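# Shelve the desk's cardboard box on the bookcase's lowest shelf

## Task

Take the cardboard box off the desk and set it upright, not tilted, on the lowest shelf of the bookcase, with the whole box inside the rear half of that shelf. At the end, both blue foam blocks must also sit on that shelf. The robot must not topple over or finish leaning, or the task fails. Anything that stays in place only because the robot is holding it does not count.

## Robot and tools

Robot: TidyBot++, a wheeled base 0.54 m long, 0.50 m wide and 0.38 m tall on four driven casters. It carries one seven-joint arm with a two-finger gripper. The shoulder sits 0.12 m ahead of the base centre, 0.68 m off the floor. Two cameras: base_camera on the chassis, and wrist_camera, which looks along the hand. The arm starts folded with the hand down; folded, it juts up to 0.08 m past the base front and the elbow rises to about 1.15 m.

Frames: the base frame has its origin on the floor below the base centre, x ahead, y to the left, z up. hand_pose is reported in it: the point halfway between the finger pads, with its z axis running out along the fingers and its y axis along the closing direction. base_odometry is measured in the base frame as it was when the scene began; heading is positive to the left, from -3.142 to 3.142. It counts wheel rotation, so slip appears as travel, and it drifts a few cm and degrees over many moves. base_tilt is in degrees, positive when leaning forward or right.

execute_actions: argument actions is a list holding zero or one action. An empty list only reports state and images. One action may contain:
- base: exactly one key, each a relative offset from where the base currently is, never a pose. translate_m: metres straight ahead (negative backs up), -2 to 2. strafe_m: metres sideways, left positive, -2 to 2. rotate_rad: radians turned in place, counter-clockwise from above positive, -6.3 to 6.3. A base move whose duration at its top speed would exceed 8.667 s is refused.
- joints: absolute targets by name. joint_1_rad (any angle; turns the whole arm about vertical, positive is clockwise from above, opposite to rotate_rad). joint_2_rad shoulder, -2.249 to 2.249. joint_3_rad any angle. joint_4_rad elbow, -2.579 to 2.579. joint_5_rad any angle. joint_6_rad wrist, -2.099 to 2.099. joint_7_rad any angle; with the hand down, positive spins it counter-clockwise from above, and at 1.57 the fingers open toward the robot's left and right. gripper_pos 0 (open, about 85 mm gap) to 1 (shut); the gap is roughly 85 x (1 - gripper_pos) mm. Unbounded joints go the shorter way; to rotate further, send steps below half a turn. Done tolerances: ±0.039 for joints 1 to 4, ±0.056 for 5 to 7, ±0.03 gripper.
- speeds: optional lower top speeds for this action only; translate_m and strafe_m 0.05 to 0.5 m/s, rotate_rad 0.1 to 1.57 rad/s. Defaults are the maxima.
The parts of an action begin together and may finish at different times. Anything left out of an action may still be driving toward an earlier target. cameras: list of base_camera, wrist_camera or all; omitted or null gives all, [] gives none. Unknown keys, unknown cameras or out-of-range numbers reject the call and nothing moves.

Arm geometry: upper arm 0.42 m, forearm 0.31 m, hand 0.31 m to the hand point. With joint_1_rad 0, joint_3_rad 3.14, joint_5_rad 0 (near the start), the arm stays in the vertical x-z plane. Segment angles from vertical, forward positive: upper = joint_2_rad, forearm = joint_2_rad - joint_4_rad, hand = that minus joint_6_rad. Reach forward of the shoulder is the sum of length x sin(angle); height above it is the sum of length x cos(angle). A downward-pointing hand reaches at most about 0.94 m above the floor, only near the base. Closed fingertips extend about 20 mm past the hand point.

wait: seconds from 0 to 10; commands nothing new and returns state and images. zoom_image: camera (base_camera or wrist_camera) and region [x0, y0, x1, y1] in pixels of that camera's newest full image, top-left origin, at most 504 x 504. read_manual: optional section, only "licences"; moves nothing. finished_scene: scene, the integer number of the current scene; closes it for good once the robot has held the last command, and reports success. Only call it when the box and blocks rest correctly on their own.

Reading results: a pictures line lists the camera order. base_status and joint_status per motion: done; off_target (stopped away from target, may still push); contact_stop or time_out (old target dropped, holds in place). For the base, done only means the wheels turned the commanded amount; a blocked base shoves until it times out and may still say done. joint command not followed, usually with a cause: line, means a self-collision check held back all arm targets (the gripper still acts); those joints show not_followed and may be retried later. on_its_own covers what the call did not command. joint_positions, hand_pose, motor_effort (percent of max, sign toward higher joint values, bracketed peak), and Motor temperatures (one per arm joint) follow. ARM HIT marks a hard collision of arm with base or itself. MOTOR HOT appears from 60 °C; at 75 °C an OVER-TEMPERATURE FAULT lets the arm sag and named keys read limit_stop_at_motor_heat, so resend them.

Accuracy: friction leaves joints slightly off while reporting done; resending the same target does nothing. To correct, send each joint its previous command plus (wanted minus read). Held loads make the arm sag; never command a joint to its own reading while carrying something. Trust images over hand_pose, which can be off by 1 to 2 cm.

Avoid: driving while the arm is snagged above about 0.8 m (tip-over risk); horizontal shoves on a raised hand; torque faults (limits 104.5 N m for joints 1 to 4, 51.3 for 5 to 7, warnings at 56.7 and 29.4), which freeze the arm and gripper for 10 s while the base continues; dropping, slamming or hard pushing objects; lingering while holding a load, since motors heat even while you think. The robot holds its last command between replies, and a base offset counts from the last reported odometry. Loose objects may occasionally get bumped by something else.

Each tool is called after "Emit:" in YAML: its name, and indented under it one key for each argument.

## Session

Emit:
execute_actions:
  actions: []

Scene clock: 0.00 s.
Motor temperatures (°C, as the motors report them): [33 33 30 34 36 33 35]
base_odometry: x=+0.000 y=+0.000 heading=+0.000 (m, m, rad; odometry frame)
base_tilt: forward=+0.2 right=-0.1 (deg)
base_status: not commanded
joint_positions: joint_1_rad=+0.005 joint_2_rad=-0.395 joint_3_rad=+3.122 joint_4_rad=-2.518 joint_5_rad=-0.026 joint_6_rad=-0.880 joint_7_rad=+1.532 gripper_pos=+0.000
joint_status: not commanded
motor_effort: joint_1_rad=+1 joint_2_rad=-1 joint_3_rad=+1 joint_4_rad=+15 joint_5_rad=+0 joint_6_rad=-1 joint_7_rad=+0 (%)
hand_pose: x=+0.2675 y=+0.0088 z=+0.5969 quat_wxyz=(-0.008, +0.997, -0.020, +0.069) (m; base frame)
pictures: base_camera, wrist_camera
Images, in order (width x height): base_camera 644x364, wrist_camera 644x476.

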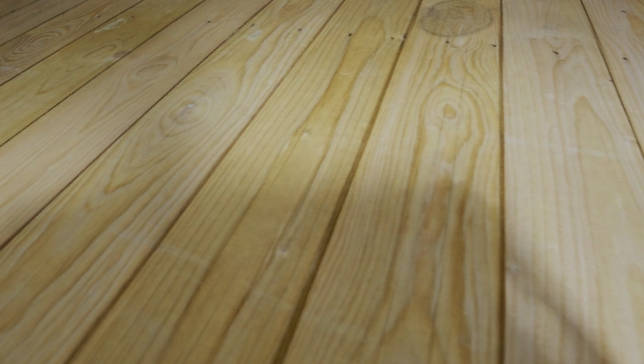

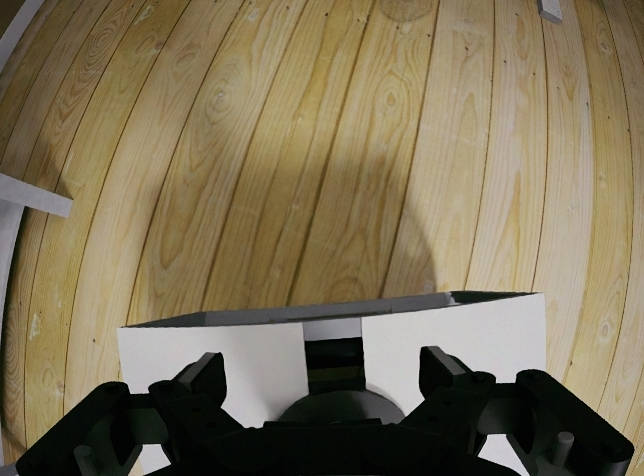

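Emit:
execute_actions:
  actions:
    - {"joints":{"joint_2_rad":-0.6,"joint_4_rad":-2.3,"joint_6_rad":-0.3,"joint_7_rad":1.57}}
  cameras: ["wrist_camera"]

Emit:
execute_actions:
  actions:
    - {"joints":{"joint_1_rad":-1.4}}
  cameras: ["wrist_camera"]

Scene clock: 1.63 s.
Motor temperatures (°C, as the motors report them): [33 33 30 34 36 33 35]
base_odometry: x=+0.000 y=+0.000 heading=+0.000 (m, m, rad; odometry frame)
base_tilt: forward=+0.2 right=-0.1 (deg)
base_status: not commanded
joint_positions: joint_1_rad=+0.005 joint_2_rad=-0.597 joint_3_rad=+3.122 joint_4_rad=-2.300 joint_5_rad=-0.026 joint_6_rad=-0.311 joint_7_rad=+1.550 gripper_pos=+0.000
joint_status: all done
motor_effort: joint_1_rad=+2(2) joint_2_rad=-2(4) joint_3_rad=+1(1) joint_4_rad=+21(22) joint_5_rad=+0(0) joint_6_rad=+6(5) joint_7_rad=+0(0) (%)
hand_pose: x=+0.4751 y=+0.0098 z=+0.8546 quat_wxyz=(-0.014, +0.845, -0.009, +0.534) (m; base frame)
pictures: wrist_camera
Images, in order (width x height): wrist_camera 644x476.

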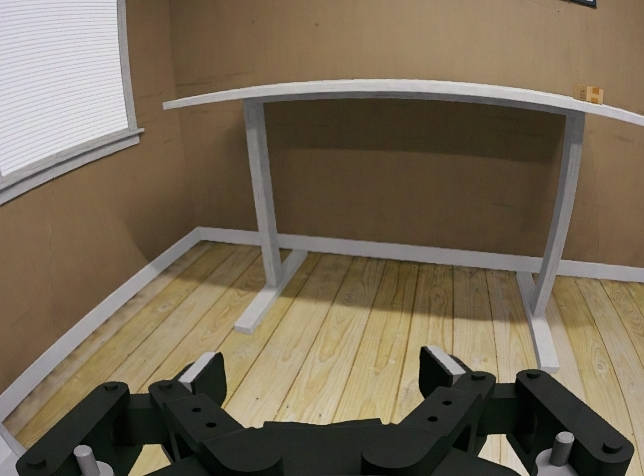

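Scene clock: 4.30 s.
Motor temperatures (°C, as the motors report them): [33 33 30 34 36 33 35]
base_odometry: x=+0.000 y=+0.000 heading=+0.000 (m, m, rad; odometry frame)
base_tilt: forward=+0.2 right=-0.1 (deg)
base_status: not commanded
joint_positions: joint_1_rad=-1.389 joint_2_rad=-0.597 joint_3_rad=+3.122 joint_4_rad=-2.300 joint_5_rad=-0.026 joint_6_rad=-0.311 joint_7_rad=+1.550 gripper_pos=+0.000
joint_status: all done
motor_effort: joint_1_rad=+1(2) joint_2_rad=-1(2) joint_3_rad=+1(2) joint_4_rad=+21(22) joint_5_rad=+0(0) joint_6_rad=+6(6) joint_7_rad=+0(0) (%)
hand_pose: x=+0.1721 y=+0.3523 z=+0.8546 quat_wxyz=(-0.353, +0.654, +0.535, +0.401) (m; base frame)
pictures: wrist_camera
Images, in order (width x height): wrist_camera 644x476.

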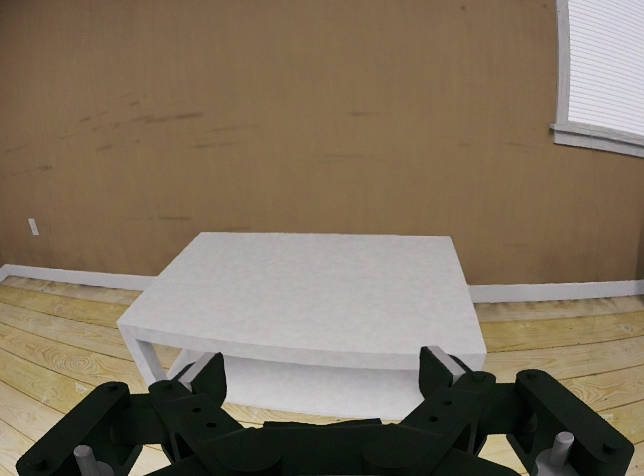

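Emit:
execute_actions:
  actions:
    - {"joints":{"joint_1_rad":1.3}}
  cameras: ["wrist_camera"]

Emit:
execute_actions:
  actions:
    - {"joints":{"joint_1_rad":2.8}}
  cameras: ["wrist_camera"]

Scene clock: 8.13 s.
Motor temperatures (°C, as the motors report them): [33 33 30 34 36 33 35]
base_odometry: x=+0.000 y=+0.000 heading=+0.000 (m, m, rad; odometry frame)
base_tilt: forward=+0.2 right=-0.1 (deg)
base_status: not commanded
joint_positions: joint_1_rad=+1.289 joint_2_rad=-0.597 joint_3_rad=+3.122 joint_4_rad=-2.300 joint_5_rad=-0.026 joint_6_rad=-0.311 joint_7_rad=+1.550 gripper_pos=+0.000
joint_status: all done
motor_effort: joint_1_rad=+1(2) joint_2_rad=-1(1) joint_3_rad=+2(2) joint_4_rad=+22(21) joint_5_rad=+0(0) joint_6_rad=+6(6) joint_7_rad=+0(0) (%)
hand_pose: x=+0.2292 y=-0.3388 z=+0.8546 quat_wxyz=(+0.309, +0.672, -0.513, +0.436) (m; base frame)
pictures: wrist_camera
Images, in order (width x height): wrist_camera 644x476.

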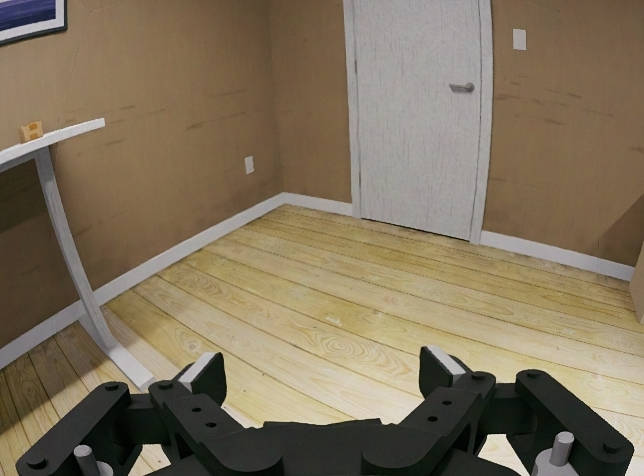

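Scene clock: 10.87 s.
Motor temperatures (°C, as the motors report them): [33 33 30 34 36 33 35]
base_odometry: x=+0.000 y=+0.000 heading=+0.000 (m, m, rad; odometry frame)
base_tilt: forward=+0.2 right=-0.1 (deg)
base_status: not commanded
joint_positions: joint_1_rad=+2.789 joint_2_rad=-0.597 joint_3_rad=+3.122 joint_4_rad=-2.300 joint_5_rad=-0.026 joint_6_rad=-0.311 joint_7_rad=+1.550 gripper_pos=+0.000
joint_status: all done
motor_effort: joint_1_rad=+1(0) joint_2_rad=-2(1) joint_3_rad=+1(2) joint_4_rad=+21(21) joint_5_rad=+0(0) joint_6_rad=+6(6) joint_7_rad=+0(0) (%)
hand_pose: x=-0.2111 y=-0.1339 z=+0.8546 quat_wxyz=(+0.523, +0.141, -0.833, +0.109) (m; base frame)
pictures: wrist_camera
Images, in order (width x height): wrist_camera 644x476.

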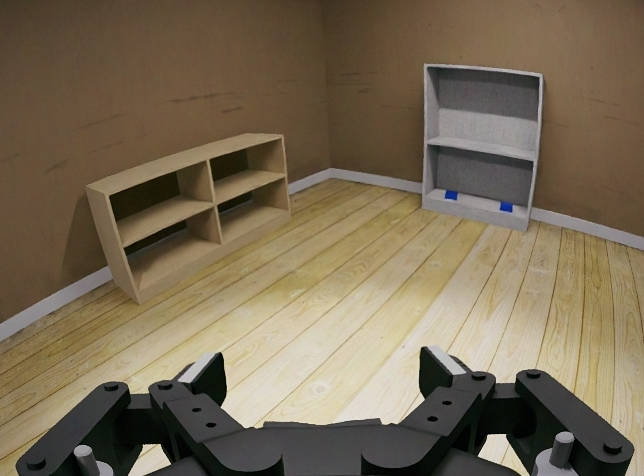

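Emit:
execute_actions:
  actions:
    - {"base":{"rotate_rad":-0.29},"joints":{"joint_1_rad":0,"joint_2_rad":-0.5,"joint_3_rad":3.15,"joint_4_rad":-1.4,"joint_5_rad":0.02,"joint_6_rad":-0.95,"joint_7_rad":1.585}}
  cameras: []

Emit:
execute_actions:
  actions:
    - {"base":{"strafe_m":-0.4}}

Scene clock: 15.10 s.
Motor temperatures (°C, as the motors report them): [33 33 30 34 36 33 35]
base_odometry: x=+0.000 y=+0.000 heading=-0.289 (m, m, rad; odometry frame)
base_tilt: forward=+0.1 right=-0.1 (deg)
base_status: done
joint_positions: joint_1_rad=+0.012 joint_2_rad=-0.516 joint_3_rad=+3.132 joint_4_rad=-1.413 joint_5_rad=-0.026 joint_6_rad=-0.927 joint_7_rad=+1.564 gripper_pos=+0.000
joint_status: all done
motor_effort: joint_1_rad=+1(0) joint_2_rad=-1(2) joint_3_rad=+1(1) joint_4_rad=+19(22) joint_5_rad=+0(0) joint_6_rad=+6(6) joint_7_rad=+0(0) (%)
hand_pose: x=+0.4583 y=+0.0088 z=+1.1658 quat_wxyz=(-0.012, +0.791, -0.002, +0.612) (m; base frame)
pictures: none
No camera images: the call's "cameras" was empty. Leave "cameras" out to get every camera's image.

Scene clock: 17.23 s.
Motor temperatures (°C, as the motors report them): [33 33 30 34 36 33 35]
base_odometry: x=-0.115 y=-0.383 heading=-0.290 (m, m, rad; odometry frame)
base_tilt: forward=+0.2 right=-0.1 (deg)
base_status: done
joint_positions: joint_1_rad=+0.011 joint_2_rad=-0.515 joint_3_rad=+3.143 joint_4_rad=-1.413 joint_5_rad=-0.025 joint_6_rad=-0.927 joint_7_rad=+1.564 gripper_pos=+0.000
joint_status: not commanded
motor_effort: joint_1_rad=+2(2) joint_2_rad=-1(2) joint_3_rad=+1(3) joint_4_rad=+18(19) joint_5_rad=+0(1) joint_6_rad=+6(6) joint_7_rad=+0(0) (%)
hand_pose: x=+0.4590 y=+0.0030 z=+1.1655 quat_wxyz=(-0.011, +0.791, -0.007, +0.612) (m; base frame)
pictures: base_camera, wrist_camera
Images, in order (width x height): base_camera 644x364, wrist_camera 644x476.

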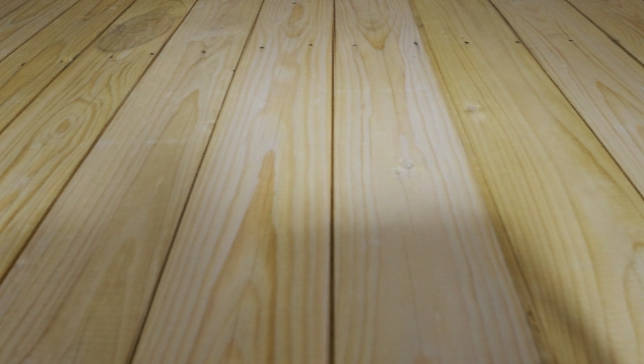

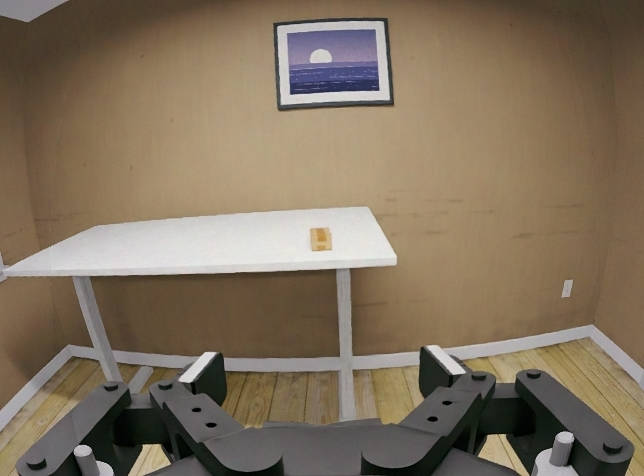

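Emit:
execute_actions:
  actions:
    - {"base":{"translate_m":0.4},"joints":{"joint_5_rad":0.05,"joint_7_rad":1.6}}

Scene clock: 19.60 s.
Motor temperatures (°C, as the motors report them): [33 33 30 35 36 33 35]
base_odometry: x=+0.269 y=-0.498 heading=-0.291 (m, m, rad; odometry frame)
base_tilt: forward=+0.2 right=-0.1 (deg)
base_status: done
joint_positions: joint_1_rad=+0.011 joint_2_rad=-0.496 joint_3_rad=+3.143 joint_4_rad=-1.410 joint_5_rad=+0.004 joint_6_rad=-0.930 joint_7_rad=+1.582 gripper_pos=+0.000
joint_status: all done
motor_effort: joint_1_rad=+1(2) joint_2_rad=-2(5) joint_3_rad=+1(2) joint_4_rad=+19(20) joint_5_rad=+0(0) joint_6_rad=+7(7) joint_7_rad=+0(0) (%)
hand_pose: x=+0.4675 y=-0.0043 z=+1.1598 quat_wxyz=(+0.009, +0.797, -0.001, +0.604) (m; base frame)
pictures: base_camera, wrist_camera
Images, in order (width x height): base_camera 644x364, wrist_camera 644x476.

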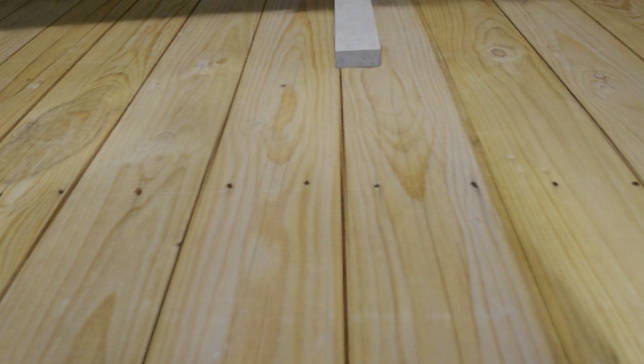

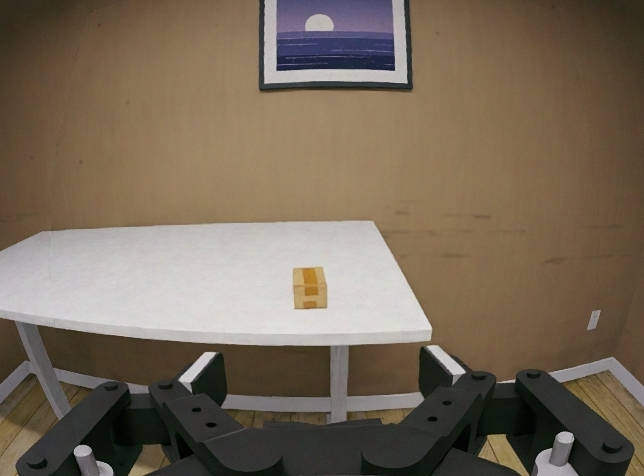

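Emit:
execute_actions:
  actions:
    - {"base":{"translate_m":0.08},"joints":{"joint_1_rad":-0.02,"joint_2_rad":0.15,"joint_4_rad":-0.75,"joint_6_rad":-1.33}}

Scene clock: 22.30 s.
Motor temperatures (°C, as the motors report them): [33 33 30 35 36 33 35]
base_odometry: x=+0.346 y=-0.521 heading=-0.291 (m, m, rad; odometry frame)
base_tilt: forward=+0.2 right=-0.1 (deg)
base_status: done
joint_positions: joint_1_rad=-0.005 joint_2_rad=+0.149 joint_3_rad=+3.143 joint_4_rad=-0.765 joint_5_rad=+0.004 joint_6_rad=-1.307 joint_7_rad=+1.582 gripper_pos=+0.000
joint_status: all done
motor_effort: joint_1_rad=+1(1) joint_2_rad=-22(23) joint_3_rad=+1(2) joint_4_rad=+18(19) joint_5_rad=+0(1) joint_6_rad=+6(7) joint_7_rad=+0(0) (%)
hand_pose: x=+0.6783 y=+0.0020 z=+1.1012 quat_wxyz=(+0.004, +0.896, +0.006, +0.444) (m; base frame)
pictures: base_camera, wrist_camera
Images, in order (width x height): base_camera 644x364, wrist_camera 644x476.

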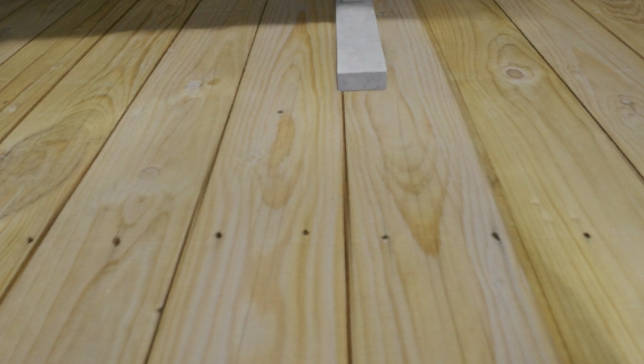

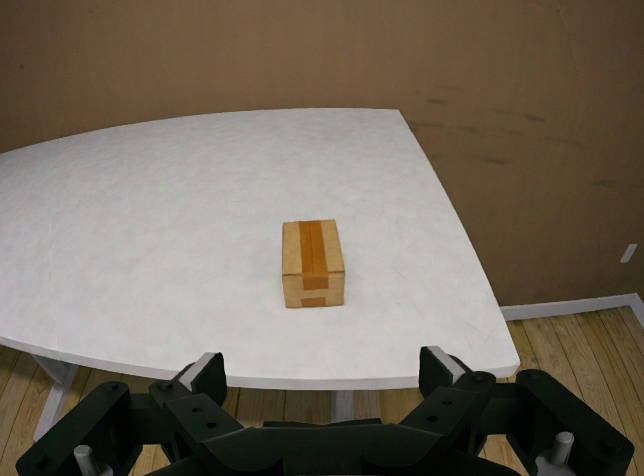

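Emit:
execute_actions:
  actions:
    - {"base":{"strafe_m":0.008},"joints":{"joint_4_rad":-0.98,"joint_6_rad":-1.07}}
  cameras: []

Emit:
execute_actions:
  actions:
    - {"base":{"translate_m":0.09}}
  cameras: ["wrist_camera"]

Scene clock: 24.20 s.
Motor temperatures (°C, as the motors report them): [33 33 30 35 36 33 35]
base_odometry: x=+0.348 y=-0.514 heading=-0.291 (m, m, rad; odometry frame)
base_tilt: forward=+0.2 right=-0.1 (deg)
base_status: done
joint_positions: joint_1_rad=-0.011 joint_2_rad=+0.150 joint_3_rad=+3.143 joint_4_rad=-0.972 joint_5_rad=+0.005 joint_6_rad=-1.092 joint_7_rad=+1.582 gripper_pos=+0.000
joint_status: all done
motor_effort: joint_1_rad=+2(1) joint_2_rad=-23(25) joint_3_rad=+0(1) joint_4_rad=+20(20) joint_5_rad=+0(1) joint_6_rad=+5(5) joint_7_rad=+0(0) (%)
hand_pose: x=+0.7143 y=+0.0058 z=+1.0476 quat_wxyz=(+0.003, +0.894, +0.009, +0.447) (m; base frame)
pictures: none
No camera images: the call's "cameras" was empty. Leave "cameras" out to get every camera's image.

Scene clock: 25.50 s.
Motor temperatures (°C, as the motors report them): [33 33 30 35 36 33 35]
base_odometry: x=+0.434 y=-0.539 heading=-0.291 (m, m, rad; odometry frame)
base_tilt: forward=+0.2 right=-0.1 (deg)
base_status: done
joint_positions: joint_1_rad=-0.012 joint_2_rad=+0.155 joint_3_rad=+3.143 joint_4_rad=-0.972 joint_5_rad=+0.005 joint_6_rad=-1.090 joint_7_rad=+1.582 gripper_pos=+0.000
joint_status: not commanded
motor_effort: joint_1_rad=+1(1) joint_2_rad=-23(27) joint_3_rad=+0(1) joint_4_rad=+20(20) joint_5_rad=+0(0) joint_6_rad=+5(5) joint_7_rad=+0(0) (%)
hand_pose: x=+0.7164 y=+0.0059 z=+1.0448 quat_wxyz=(+0.003, +0.895, +0.009, +0.446) (m; base frame)
pictures: wrist_camera
Images, in order (width x height): wrist_camera 644x476.

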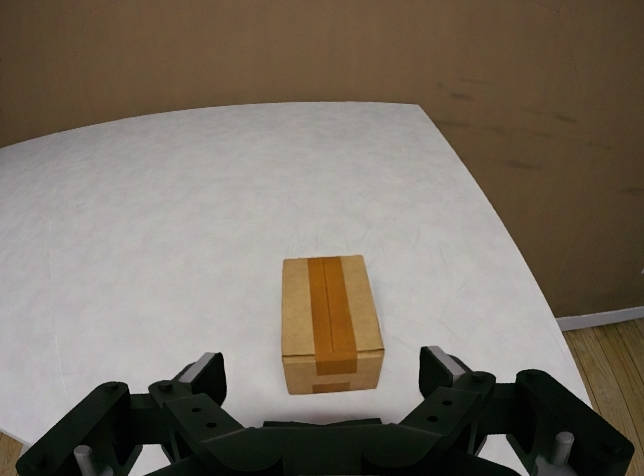

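Emit:
execute_actions:
  actions:
    - {"base":{"strafe_m":-0.005},"joints":{"joint_4_rad":-1.155,"joint_6_rad":-0.89}}
  cameras: ["wrist_camera"]

Emit:
execute_actions:
  actions:
    - {"base":{"translate_m":0.05},"speeds":{"translate_m":0.08}}
  cameras: ["wrist_camera"]

Scene clock: 27.27 s.
Motor temperatures (°C, as the motors report them): [33 33 30 35 36 33 35]
base_odometry: x=+0.433 y=-0.544 heading=-0.291 (m, m, rad; odometry frame)
base_tilt: forward=+0.2 right=-0.1 (deg)
base_status: done
joint_positions: joint_1_rad=-0.014 joint_2_rad=+0.155 joint_3_rad=+3.143 joint_4_rad=-1.147 joint_5_rad=+0.006 joint_6_rad=-0.913 joint_7_rad=+1.582 gripper_pos=+0.000
joint_status: all done
motor_effort: joint_1_rad=+1(3) joint_2_rad=-24(26) joint_3_rad=+1(2) joint_4_rad=+21(21) joint_5_rad=+0(1) joint_6_rad=+4(5) joint_7_rad=+0(0) (%)
hand_pose: x=+0.7358 y=+0.0072 z=+0.9943 quat_wxyz=(+0.003, +0.894, +0.011, +0.447) (m; base frame)
pictures: wrist_camera
Images, in order (width x height): wrist_camera 644x476.

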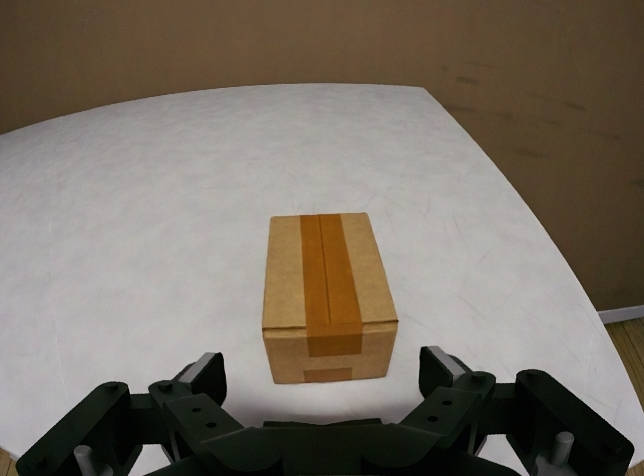

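Scene clock: 28.40 s.
Motor temperatures (°C, as the motors report them): [33 33 30 35 36 33 35]
base_odometry: x=+0.481 y=-0.559 heading=-0.291 (m, m, rad; odometry frame)
base_tilt: forward=+0.2 right=-0.1 (deg)
base_status: done
joint_positions: joint_1_rad=-0.014 joint_2_rad=+0.153 joint_3_rad=+3.143 joint_4_rad=-1.147 joint_5_rad=+0.006 joint_6_rad=-0.911 joint_7_rad=+1.582 gripper_pos=+0.000
joint_status: not commanded
motor_effort: joint_1_rad=+1(4) joint_2_rad=-24(28) joint_3_rad=+0(2) joint_4_rad=+20(21) joint_5_rad=+0(1) joint_6_rad=+6(6) joint_7_rad=+0(0) (%)
hand_pose: x=+0.7355 y=+0.0073 z=+0.9957 quat_wxyz=(+0.003, +0.894, +0.011, +0.449) (m; base frame)
pictures: wrist_camera
Images, in order (width x height): wrist_camera 644x476.

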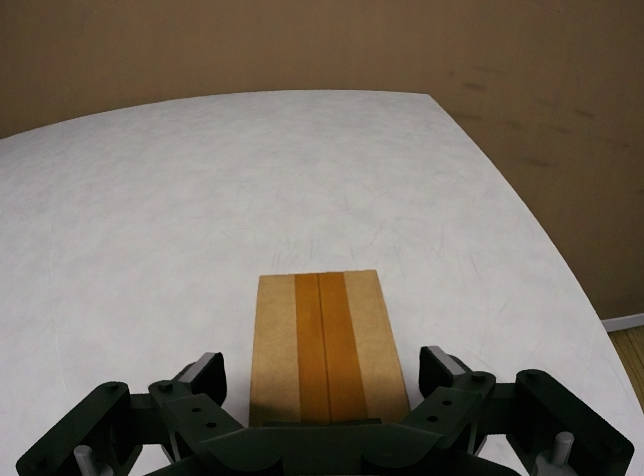

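Emit:
execute_actions:
  actions:
    - {"joints":{"joint_4_rad":-1.215,"joint_6_rad":-0.83}}
  cameras: ["wrist_camera"]

Emit:
execute_actions:
  actions:
    - {"joints":{"gripper_pos":1}}
  cameras: ["wrist_camera"]

Scene clock: 29.67 s.
Motor temperatures (°C, as the motors report them): [33 33 30 35 36 33 35]
base_odometry: x=+0.481 y=-0.559 heading=-0.291 (m, m, rad; odometry frame)
base_tilt: forward=+0.2 right=-0.1 (deg)
base_status: not commanded
joint_positions: joint_1_rad=-0.014 joint_2_rad=+0.153 joint_3_rad=+3.143 joint_4_rad=-1.207 joint_5_rad=+0.006 joint_6_rad=-0.853 joint_7_rad=+1.582 gripper_pos=+0.000
joint_status: all done
motor_effort: joint_1_rad=+2(1) joint_2_rad=-24(26) joint_3_rad=+1(1) joint_4_rad=+21(22) joint_5_rad=+0(0) joint_6_rad=+5(6) joint_7_rad=+0(0) (%)
hand_pose: x=+0.7398 y=+0.0074 z=+0.9769 quat_wxyz=(+0.003, +0.894, +0.011, +0.448) (m; base frame)
pictures: wrist_camera
Images, in order (width x height): wrist_camera 644x476.

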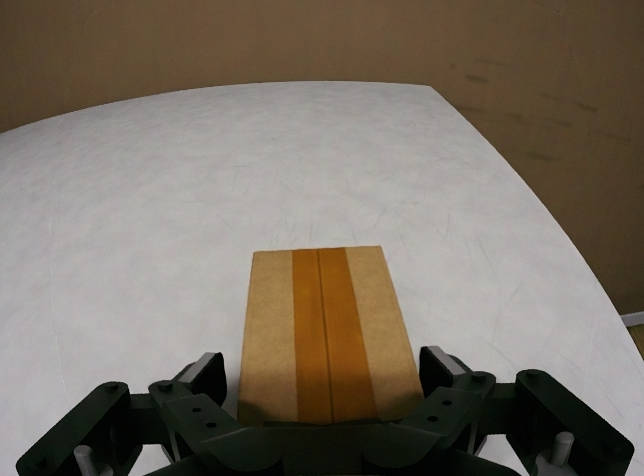

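Scene clock: 30.77 s.
Motor temperatures (°C, as the motors report them): [33 33 30 35 36 33 35]
base_odometry: x=+0.481 y=-0.559 heading=-0.291 (m, m, rad; odometry frame)
base_tilt: forward=+0.2 right=-0.1 (deg)
base_status: not commanded
joint_positions: joint_1_rad=-0.014 joint_2_rad=+0.153 joint_3_rad=+3.143 joint_4_rad=-1.207 joint_5_rad=+0.006 joint_6_rad=-0.851 joint_7_rad=+1.582 gripper_pos=+0.345
joint_status: gripper_pos off_target (ended at +0.345, target +1.000)
motor_effort: joint_1_rad=+2(1) joint_2_rad=-24(26) joint_3_rad=+1(0) joint_4_rad=+21(22) joint_5_rad=+0(0) joint_6_rad=+5(6) joint_7_rad=+0(0) (%)
hand_pose: x=+0.7400 y=+0.0074 z=+0.9775 quat_wxyz=(+0.003, +0.894, +0.011, +0.449) (m; base frame)
pictures: wrist_camera
Images, in order (width x height): wrist_camera 644x476.

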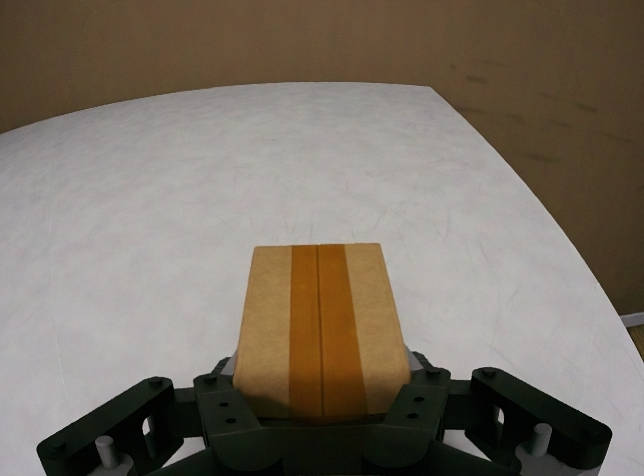

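Emit:
execute_actions:
  actions:
    - {"joints":{"joint_2_rad":-0.1,"joint_6_rad":-1.05}}
  cameras: ["wrist_camera"]

Emit:
execute_actions:
  actions:
    - {"base":{"translate_m":-0.7}}
  cameras: []

Emit:
execute_actions:
  actions:
    - {"base":{"rotate_rad":-3.16},"joints":{"joint_2_rad":-0.3,"joint_4_rad":-2.0,"joint_6_rad":-0.5}}

Scene clock: 32.67 s.
Motor temperatures (°C, as the motors report them): [33 33 30 35 36 33 35]
base_odometry: x=+0.481 y=-0.559 heading=-0.291 (m, m, rad; odometry frame)
base_tilt: forward=+0.2 right=-0.1 (deg)
base_status: not commanded
joint_positions: joint_1_rad=-0.014 joint_2_rad=-0.101 joint_3_rad=+3.143 joint_4_rad=-1.215 joint_5_rad=+0.006 joint_6_rad=-1.033 joint_7_rad=+1.582 gripper_pos=+0.345
joint_status: all done
motor_effort: joint_1_rad=+2(1) joint_2_rad=-16(29) joint_3_rad=+0(1) joint_4_rad=+21(23) joint_5_rad=+0(0) joint_6_rad=+6(7) joint_7_rad=+0(0) (%)
hand_pose: x=+0.6198 y=+0.0056 z=+1.0696 quat_wxyz=(+0.003, +0.879, +0.010, +0.477) (m; base frame)
pictures: wrist_camera
Images, in order (width x height): wrist_camera 644x476.

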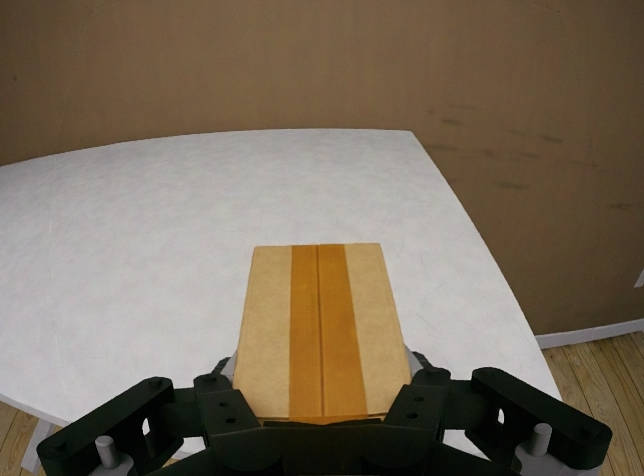

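Scene clock: 35.53 s.
Motor temperatures (°C, as the motors report them): [33 33 30 35 36 33 35]
base_odometry: x=-0.190 y=-0.358 heading=-0.291 (m, m, rad; odometry frame)
base_tilt: forward=+0.2 right=-0.1 (deg)
base_status: done
joint_positions: joint_1_rad=-0.015 joint_2_rad=-0.096 joint_3_rad=+3.144 joint_4_rad=-1.215 joint_5_rad=+0.008 joint_6_rad=-1.037 joint_7_rad=+1.582 gripper_pos=+0.345
joint_status: not commanded
motor_effort: joint_1_rad=+1(3) joint_2_rad=-16(20) joint_3_rad=+1(2) joint_4_rad=+21(22) joint_5_rad=+0(1) joint_6_rad=+7(7) joint_7_rad=+0(0) (%)
hand_pose: x=+0.6207 y=+0.0053 z=+1.0659 quat_wxyz=(+0.003, +0.881, +0.010, +0.473) (m; base frame)
pictures: none
No camera images: the call's "cameras" was empty. Leave "cameras" out to get every camera's image.

Scene clock: 38.83 s.
Motor temperatures (°C, as the motors report them): [33 33 30 35 36 33 35]
base_odometry: x=-0.190 y=-0.358 heading=+2.834 (m, m, rad; odometry frame)
base_tilt: forward=+0.2 right=-0.1 (deg)
base_status: done
joint_positions: joint_1_rad=-0.017 joint_2_rad=-0.280 joint_3_rad=+3.146 joint_4_rad=-1.991 joint_5_rad=+0.008 joint_6_rad=-0.524 joint_7_rad=+1.582 gripper_pos=+0.345
joint_status: all done
motor_effort: joint_1_rad=+1(4) joint_2_rad=-11(17) joint_3_rad=+1(3) joint_4_rad=+22(23) joint_5_rad=+0(1) joint_6_rad=+6(6) joint_7_rad=+0(1) (%)
hand_pose: x=+0.5591 y=+0.0058 z=+0.8506 quat_wxyz=(+0.002, +0.899, +0.013, +0.438) (m; base frame)
pictures: base_camera, wrist_camera
Images, in order (width x height): base_camera 644x364, wrist_camera 644x476.

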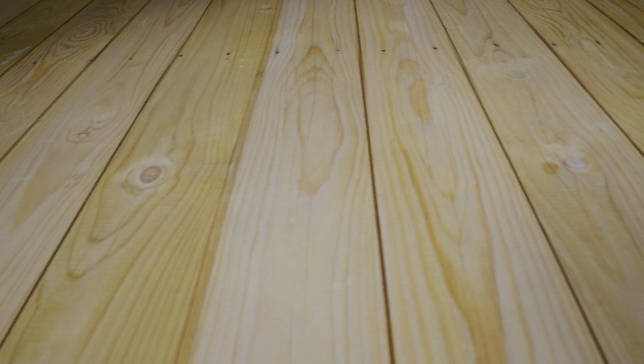

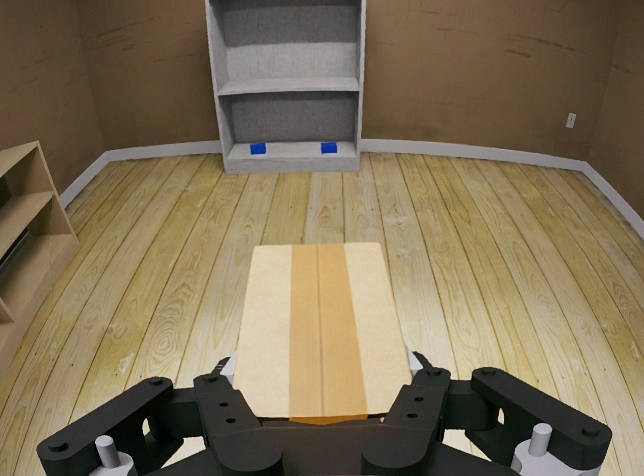

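Emit:
execute_actions:
  actions:
    - {"base":{"strafe_m":0.18},"joints":{"joint_2_rad":1.68,"joint_4_rad":-0.75,"joint_6_rad":0.26}}
  cameras: []

Emit:
execute_actions:
  actions:
    - {"base":{"translate_m":1.15}}

Scene clock: 43.97 s.
Motor temperatures (°C, as the motors report them): [33 33 30 35 36 33 35]
base_odometry: x=-0.244 y=-0.530 heading=+2.833 (m, m, rad; odometry frame)
base_tilt: forward=+0.2 right=-0.1 (deg)
base_status: done
joint_positions: joint_1_rad=-0.020 joint_2_rad=+1.684 joint_3_rad=+3.146 joint_4_rad=-0.768 joint_5_rad=+0.008 joint_6_rad=+0.232 joint_7_rad=+1.582 gripper_pos=+0.345
joint_status: all done
motor_effort: joint_1_rad=+1(1) joint_2_rad=-49(53) joint_3_rad=+0(3) joint_4_rad=+16(22) joint_5_rad=+0(0) joint_6_rad=+5(6) joint_7_rad=+0(0) (%)
hand_pose: x=+0.9849 y=+0.0176 z=+0.2037 quat_wxyz=(+0.001, +0.895, +0.019, +0.445) (m; base frame)
pictures: none
No camera images: the call's "cameras" was empty. Leave "cameras" out to get every camera's image.

Scene clock: 47.60 s.
Motor temperatures (°C, as the motors report them): [33 34 30 35 36 33 35]
base_odometry: x=-1.340 y=-0.181 heading=+2.833 (m, m, rad; odometry frame)
base_tilt: forward=+0.2 right=-0.1 (deg)
base_status: done
joint_positions: joint_1_rad=-0.020 joint_2_rad=+1.684 joint_3_rad=+3.146 joint_4_rad=-0.762 joint_5_rad=+0.008 joint_6_rad=+0.235 joint_7_rad=+1.582 gripper_pos=+0.345
joint_status: not commanded
motor_effort: joint_1_rad=+1(1) joint_2_rad=-49(50) joint_3_rad=+0(1) joint_4_rad=+16(17) joint_5_rad=+0(0) joint_6_rad=+6(6) joint_7_rad=+0(0) (%)
hand_pose: x=+0.9877 y=+0.0175 z=+0.2065 quat_wxyz=(+0.001, +0.894, +0.018, +0.448) (m; base frame)
pictures: base_camera, wrist_camera
Images, in order (width x height): base_camera 644x364, wrist_camera 644x476.

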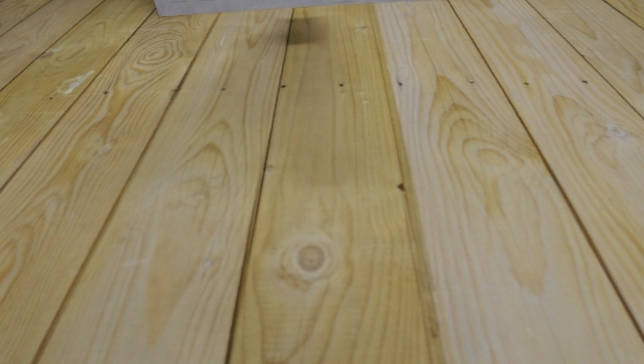

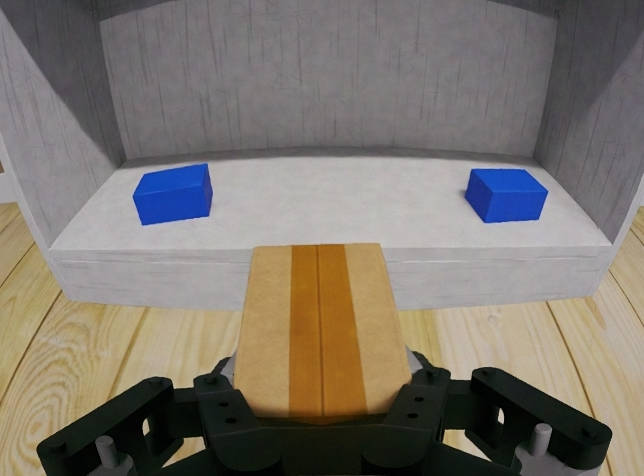

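Emit:
execute_actions:
  actions:
    - {"base":{"translate_m":0.3},"speeds":{"translate_m":0.2}}

Scene clock: 50.13 s.
Motor temperatures (°C, as the motors report them): [33 34 30 35 37 33 35]
base_odometry: x=-1.627 y=-0.091 heading=+2.834 (m, m, rad; odometry frame)
base_tilt: forward=+0.2 right=-0.1 (deg)
base_status: done
joint_positions: joint_1_rad=-0.020 joint_2_rad=+1.685 joint_3_rad=+3.146 joint_4_rad=-0.761 joint_5_rad=+0.008 joint_6_rad=+0.235 joint_7_rad=+1.582 gripper_pos=+0.345
joint_status: not commanded
motor_effort: joint_1_rad=+1(5) joint_2_rad=-50(50) joint_3_rad=+0(1) joint_4_rad=+16(17) joint_5_rad=+0(0) joint_6_rad=+6(7) joint_7_rad=+0(0) (%)
hand_pose: x=+0.9882 y=+0.0175 z=+0.2069 quat_wxyz=(+0.001, +0.893, +0.019, +0.449) (m; base frame)
pictures: base_camera, wrist_camera
Images, in order (width x height): base_camera 644x364, wrist_camera 644x476.

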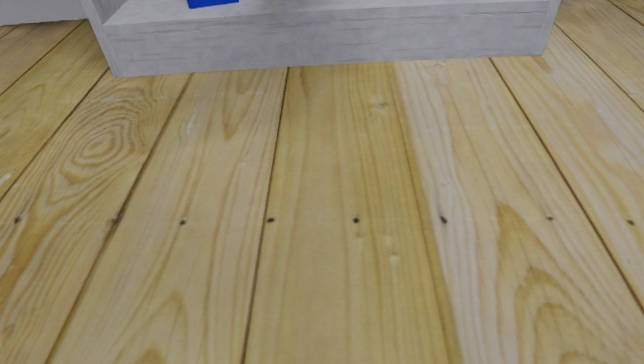

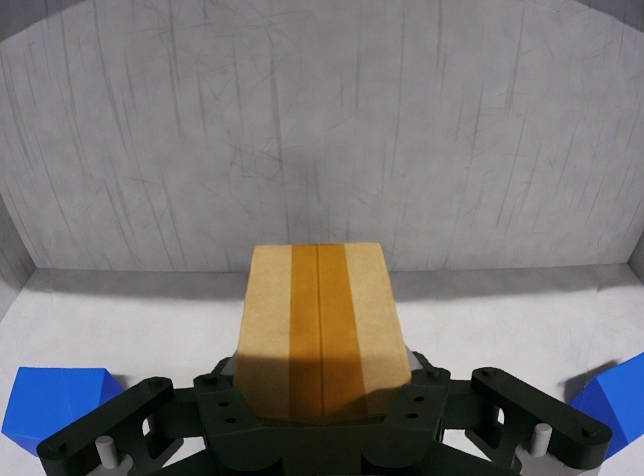

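Emit:
execute_actions:
  actions:
    - {"base":{"translate_m":0.11},"speeds":{"translate_m":0.1},"joints":{"joint_2_rad":1.77,"joint_6_rad":0.34}}

Scene clock: 52.00 s.
Motor temperatures (°C, as the motors report them): [33 34 30 35 37 33 35]
base_odometry: x=-1.732 y=-0.057 heading=+2.834 (m, m, rad; odometry frame)
base_tilt: forward=+0.2 right=-0.1 (deg)
base_status: done
joint_positions: joint_1_rad=-0.020 joint_2_rad=+1.780 joint_3_rad=+3.146 joint_4_rad=-0.758 joint_5_rad=+0.008 joint_6_rad=+0.314 joint_7_rad=+1.582 gripper_pos=+0.345
joint_status: all done
motor_effort: joint_1_rad=+2(5) joint_2_rad=-47(52) joint_3_rad=+0(1) joint_4_rad=+15(17) joint_5_rad=+0(0) joint_6_rad=+6(8) joint_7_rad=+0(0) (%)
hand_pose: x=+0.9558 y=+0.0172 z=+0.1460 quat_wxyz=(+0.000, +0.896, +0.019, +0.443) (m; base frame)
pictures: base_camera, wrist_camera
Images, in order (width x height): base_camera 644x364, wrist_camera 644x476.

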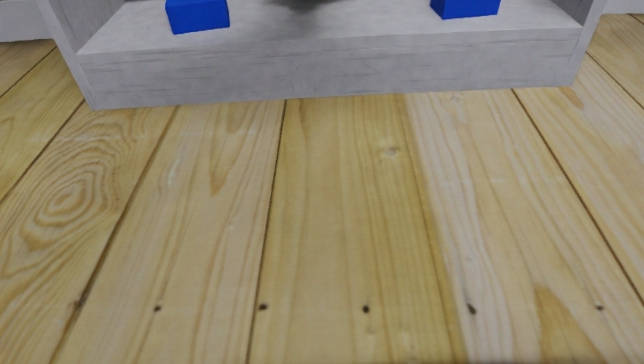

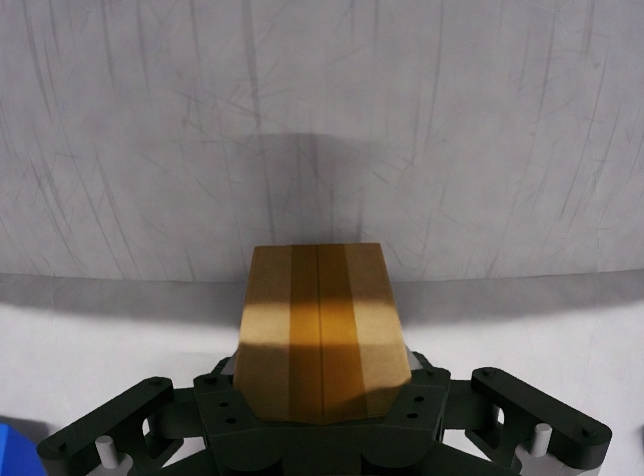

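Emit:
execute_actions:
  actions:
    - {"base":{"translate_m":0.04},"speeds":{"translate_m":0.1},"joints":{"joint_2_rad":1.81,"joint_6_rad":0.39}}

Scene clock: 53.17 s.
Motor temperatures (°C, as the motors report them): [33 34 30 35 37 33 35]
base_odometry: x=-1.770 y=-0.046 heading=+2.834 (m, m, rad; odometry frame)
base_tilt: forward=+0.2 right=-0.1 (deg)
base_status: done
joint_positions: joint_1_rad=-0.020 joint_2_rad=+1.811 joint_3_rad=+3.146 joint_4_rad=-0.758 joint_5_rad=+0.008 joint_6_rad=+0.365 joint_7_rad=+1.582 gripper_pos=+0.345
joint_status: all done
motor_effort: joint_1_rad=+2(5) joint_2_rad=-47(47) joint_3_rad=+0(1) joint_4_rad=+14(16) joint_5_rad=+0(0) joint_6_rad=+7(5) joint_7_rad=+0(0) (%)
hand_pose: x=+0.9490 y=+0.0172 z=+0.1336 quat_wxyz=(+0.000, +0.892, +0.019, +0.452) (m; base frame)
pictures: base_camera, wrist_camera
Images, in order (width x height): base_camera 644x364, wrist_camera 644x476.

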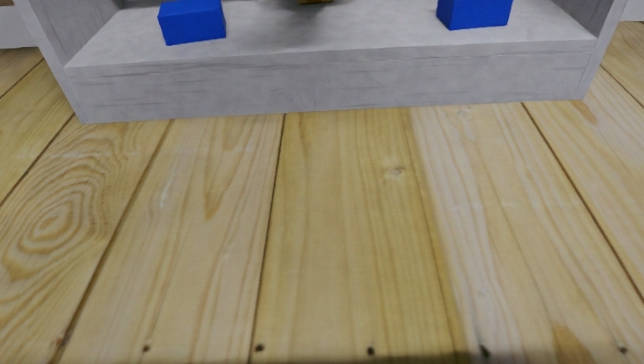

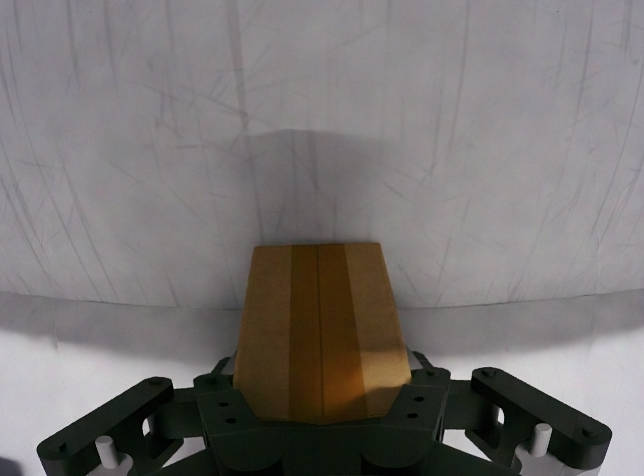

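Emit:
execute_actions:
  actions:
    - {"base":{"translate_m":0.012},"joints":{"joint_2_rad":1.84,"joint_6_rad":0.41}}

Scene clock: 68.37 s.
Motor temperatures (°C, as the motors report them): [33 34 30 35 37 33 35]
base_odometry: x=-1.781 y=-0.042 heading=+2.834 (m, m, rad; odometry frame)
base_tilt: forward=+0.2 right=-0.1 (deg)
base_status: done
joint_positions: joint_1_rad=-0.020 joint_2_rad=+1.810 joint_3_rad=+3.146 joint_4_rad=-0.789 joint_5_rad=+0.008 joint_6_rad=+0.394 joint_7_rad=+1.582 gripper_pos=+0.345
joint_status: all done
motor_effort: joint_1_rad=+2(4) joint_2_rad=-37(47) joint_3_rad=+1(1) joint_4_rad=+23(30) joint_5_rad=+1(2) joint_6_rad=+4(8) joint_7_rad=+0(0) (%)
hand_pose: x=+0.9410 y=+0.0171 z=+0.1288 quat_wxyz=(+0.000, +0.892, +0.019, +0.452) (m; base frame)
pictures: base_camera, wrist_camera
Images, in order (width x height): base_camera 644x364, wrist_camera 644x476.

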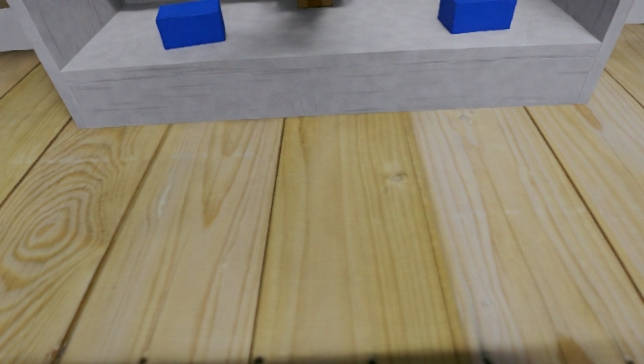

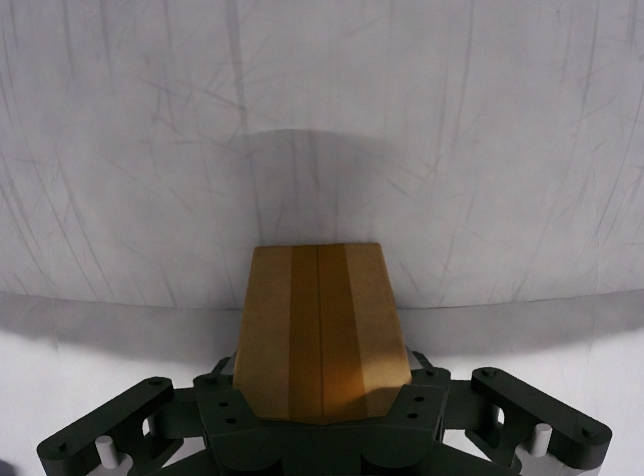

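Emit:
execute_actions:
  actions:
    - {"base":{"translate_m":-0.025},"joints":{"joint_2_rad":1.825,"joint_6_rad":0.39}}

Scene clock: 69.53 s.
Motor temperatures (°C, as the motors report them): [33 34 30 35 37 33 35]
base_odometry: x=-1.757 y=-0.050 heading=+2.834 (m, m, rad; odometry frame)
base_tilt: forward=+0.2 right=-0.1 (deg)
base_status: done
joint_positions: joint_1_rad=-0.020 joint_2_rad=+1.824 joint_3_rad=+3.146 joint_4_rad=-0.756 joint_5_rad=+0.008 joint_6_rad=+0.394 joint_7_rad=+1.582 gripper_pos=+0.345
joint_status: all done
motor_effort: joint_1_rad=+2(0) joint_2_rad=-43(48) joint_3_rad=+0(1) joint_4_rad=+12(18) joint_5_rad=+0(1) joint_6_rad=+4(7) joint_7_rad=+0(0) (%)
hand_pose: x=+0.9478 y=+0.0173 z=+0.1305 quat_wxyz=(+0.000, +0.888, +0.019, +0.460) (m; base frame)
pictures: base_camera, wrist_camera
Images, in order (width x height): base_camera 644x364, wrist_camera 644x476.

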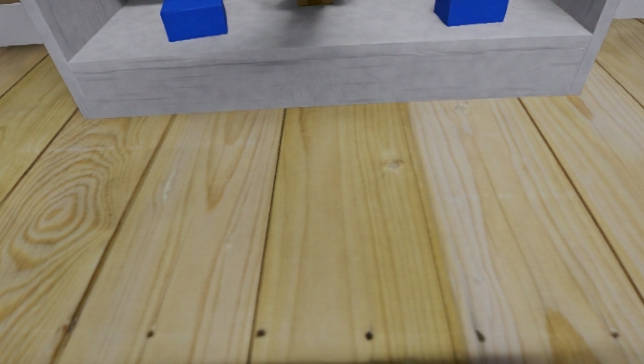

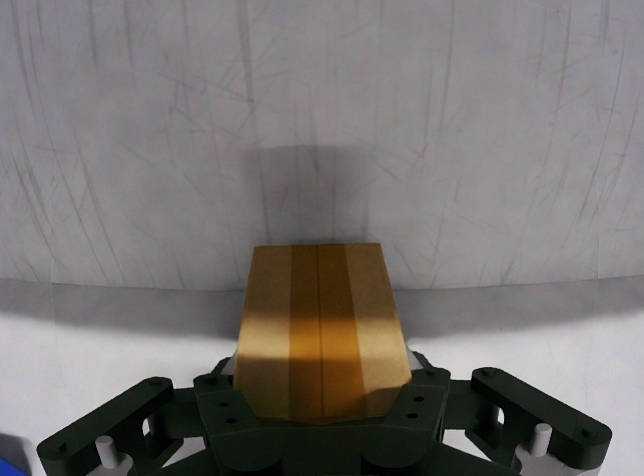

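Emit:
execute_actions:
  actions:
    - {"joints":{"gripper_pos":0}}
  cameras: ["wrist_camera"]

Emit:
execute_actions:
  actions:
    - {"base":{"translate_m":-0.3},"joints":{"joint_2_rad":1.76}}

Scene clock: 71.03 s.
Motor temperatures (°C, as the motors report them): [33 35 30 35 37 33 35]
base_odometry: x=-1.757 y=-0.050 heading=+2.834 (m, m, rad; odometry frame)
base_tilt: forward=+0.2 right=-0.1 (deg)
base_status: not commanded
joint_positions: joint_1_rad=-0.020 joint_2_rad=+1.824 joint_3_rad=+3.146 joint_4_rad=-0.756 joint_5_rad=+0.008 joint_6_rad=+0.394 joint_7_rad=+1.582 gripper_pos=+0.000
joint_status: all done
motor_effort: joint_1_rad=+2(1) joint_2_rad=-46(47) joint_3_rad=+0(0) joint_4_rad=+14(14) joint_5_rad=+0(0) joint_6_rad=+5(6) joint_7_rad=+0(0) (%)
hand_pose: x=+0.9479 y=+0.0173 z=+0.1307 quat_wxyz=(+0.000, +0.888, +0.019, +0.460) (m; base frame)
pictures: wrist_camera
Images, in order (width x height): wrist_camera 644x476.

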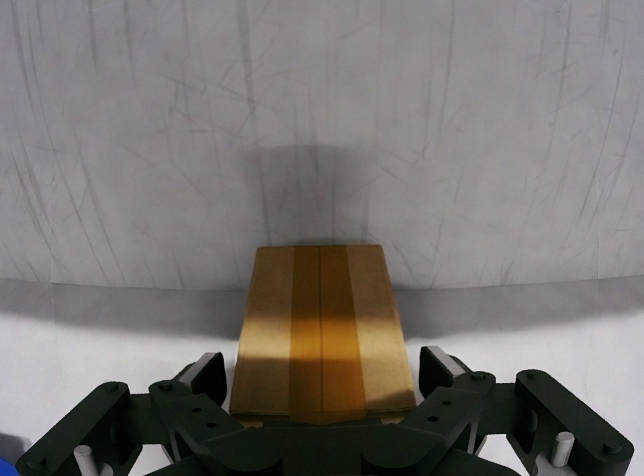

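Scene clock: 73.00 s.
Motor temperatures (°C, as the motors report them): [33 35 30 35 37 33 35]
base_odometry: x=-1.471 y=-0.141 heading=+2.834 (m, m, rad; odometry frame)
base_tilt: forward=+0.2 right=-0.1 (deg)
base_status: done
joint_positions: joint_1_rad=-0.020 joint_2_rad=+1.757 joint_3_rad=+3.146 joint_4_rad=-0.752 joint_5_rad=+0.008 joint_6_rad=+0.394 joint_7_rad=+1.582 gripper_pos=+0.000
joint_status: all done
motor_effort: joint_1_rad=+1(2) joint_2_rad=-46(49) joint_3_rad=+0(1) joint_4_rad=+14(16) joint_5_rad=+0(0) joint_6_rad=+5(6) joint_7_rad=+0(0) (%)
hand_pose: x=+0.9846 y=+0.0180 z=+0.1894 quat_wxyz=(+0.000, +0.871, +0.018, +0.491) (m; base frame)
pictures: base_camera, wrist_camera
Images, in order (width x height): base_camera 644x364, wrist_camera 644x476.

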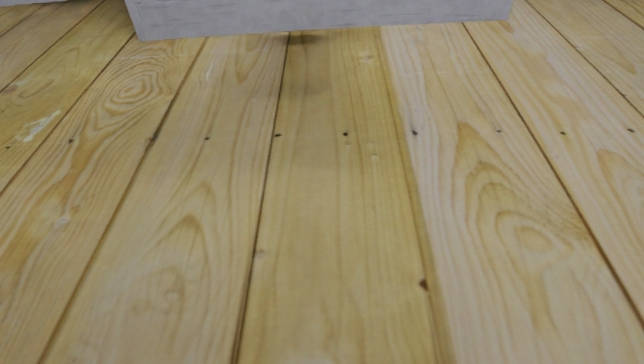

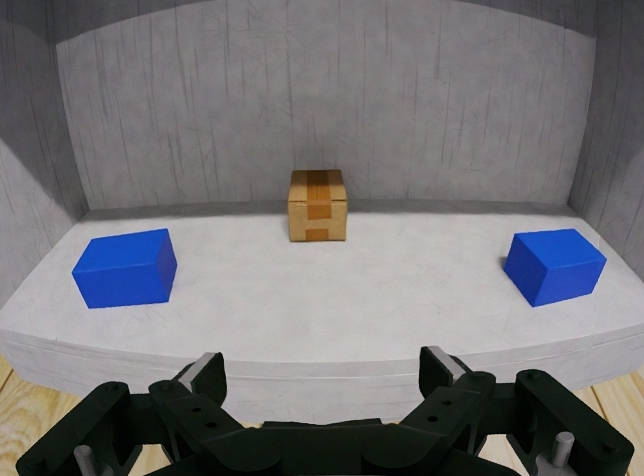

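Emit:
finished_scene:
  scene: 1

The scene is finished: the task was done.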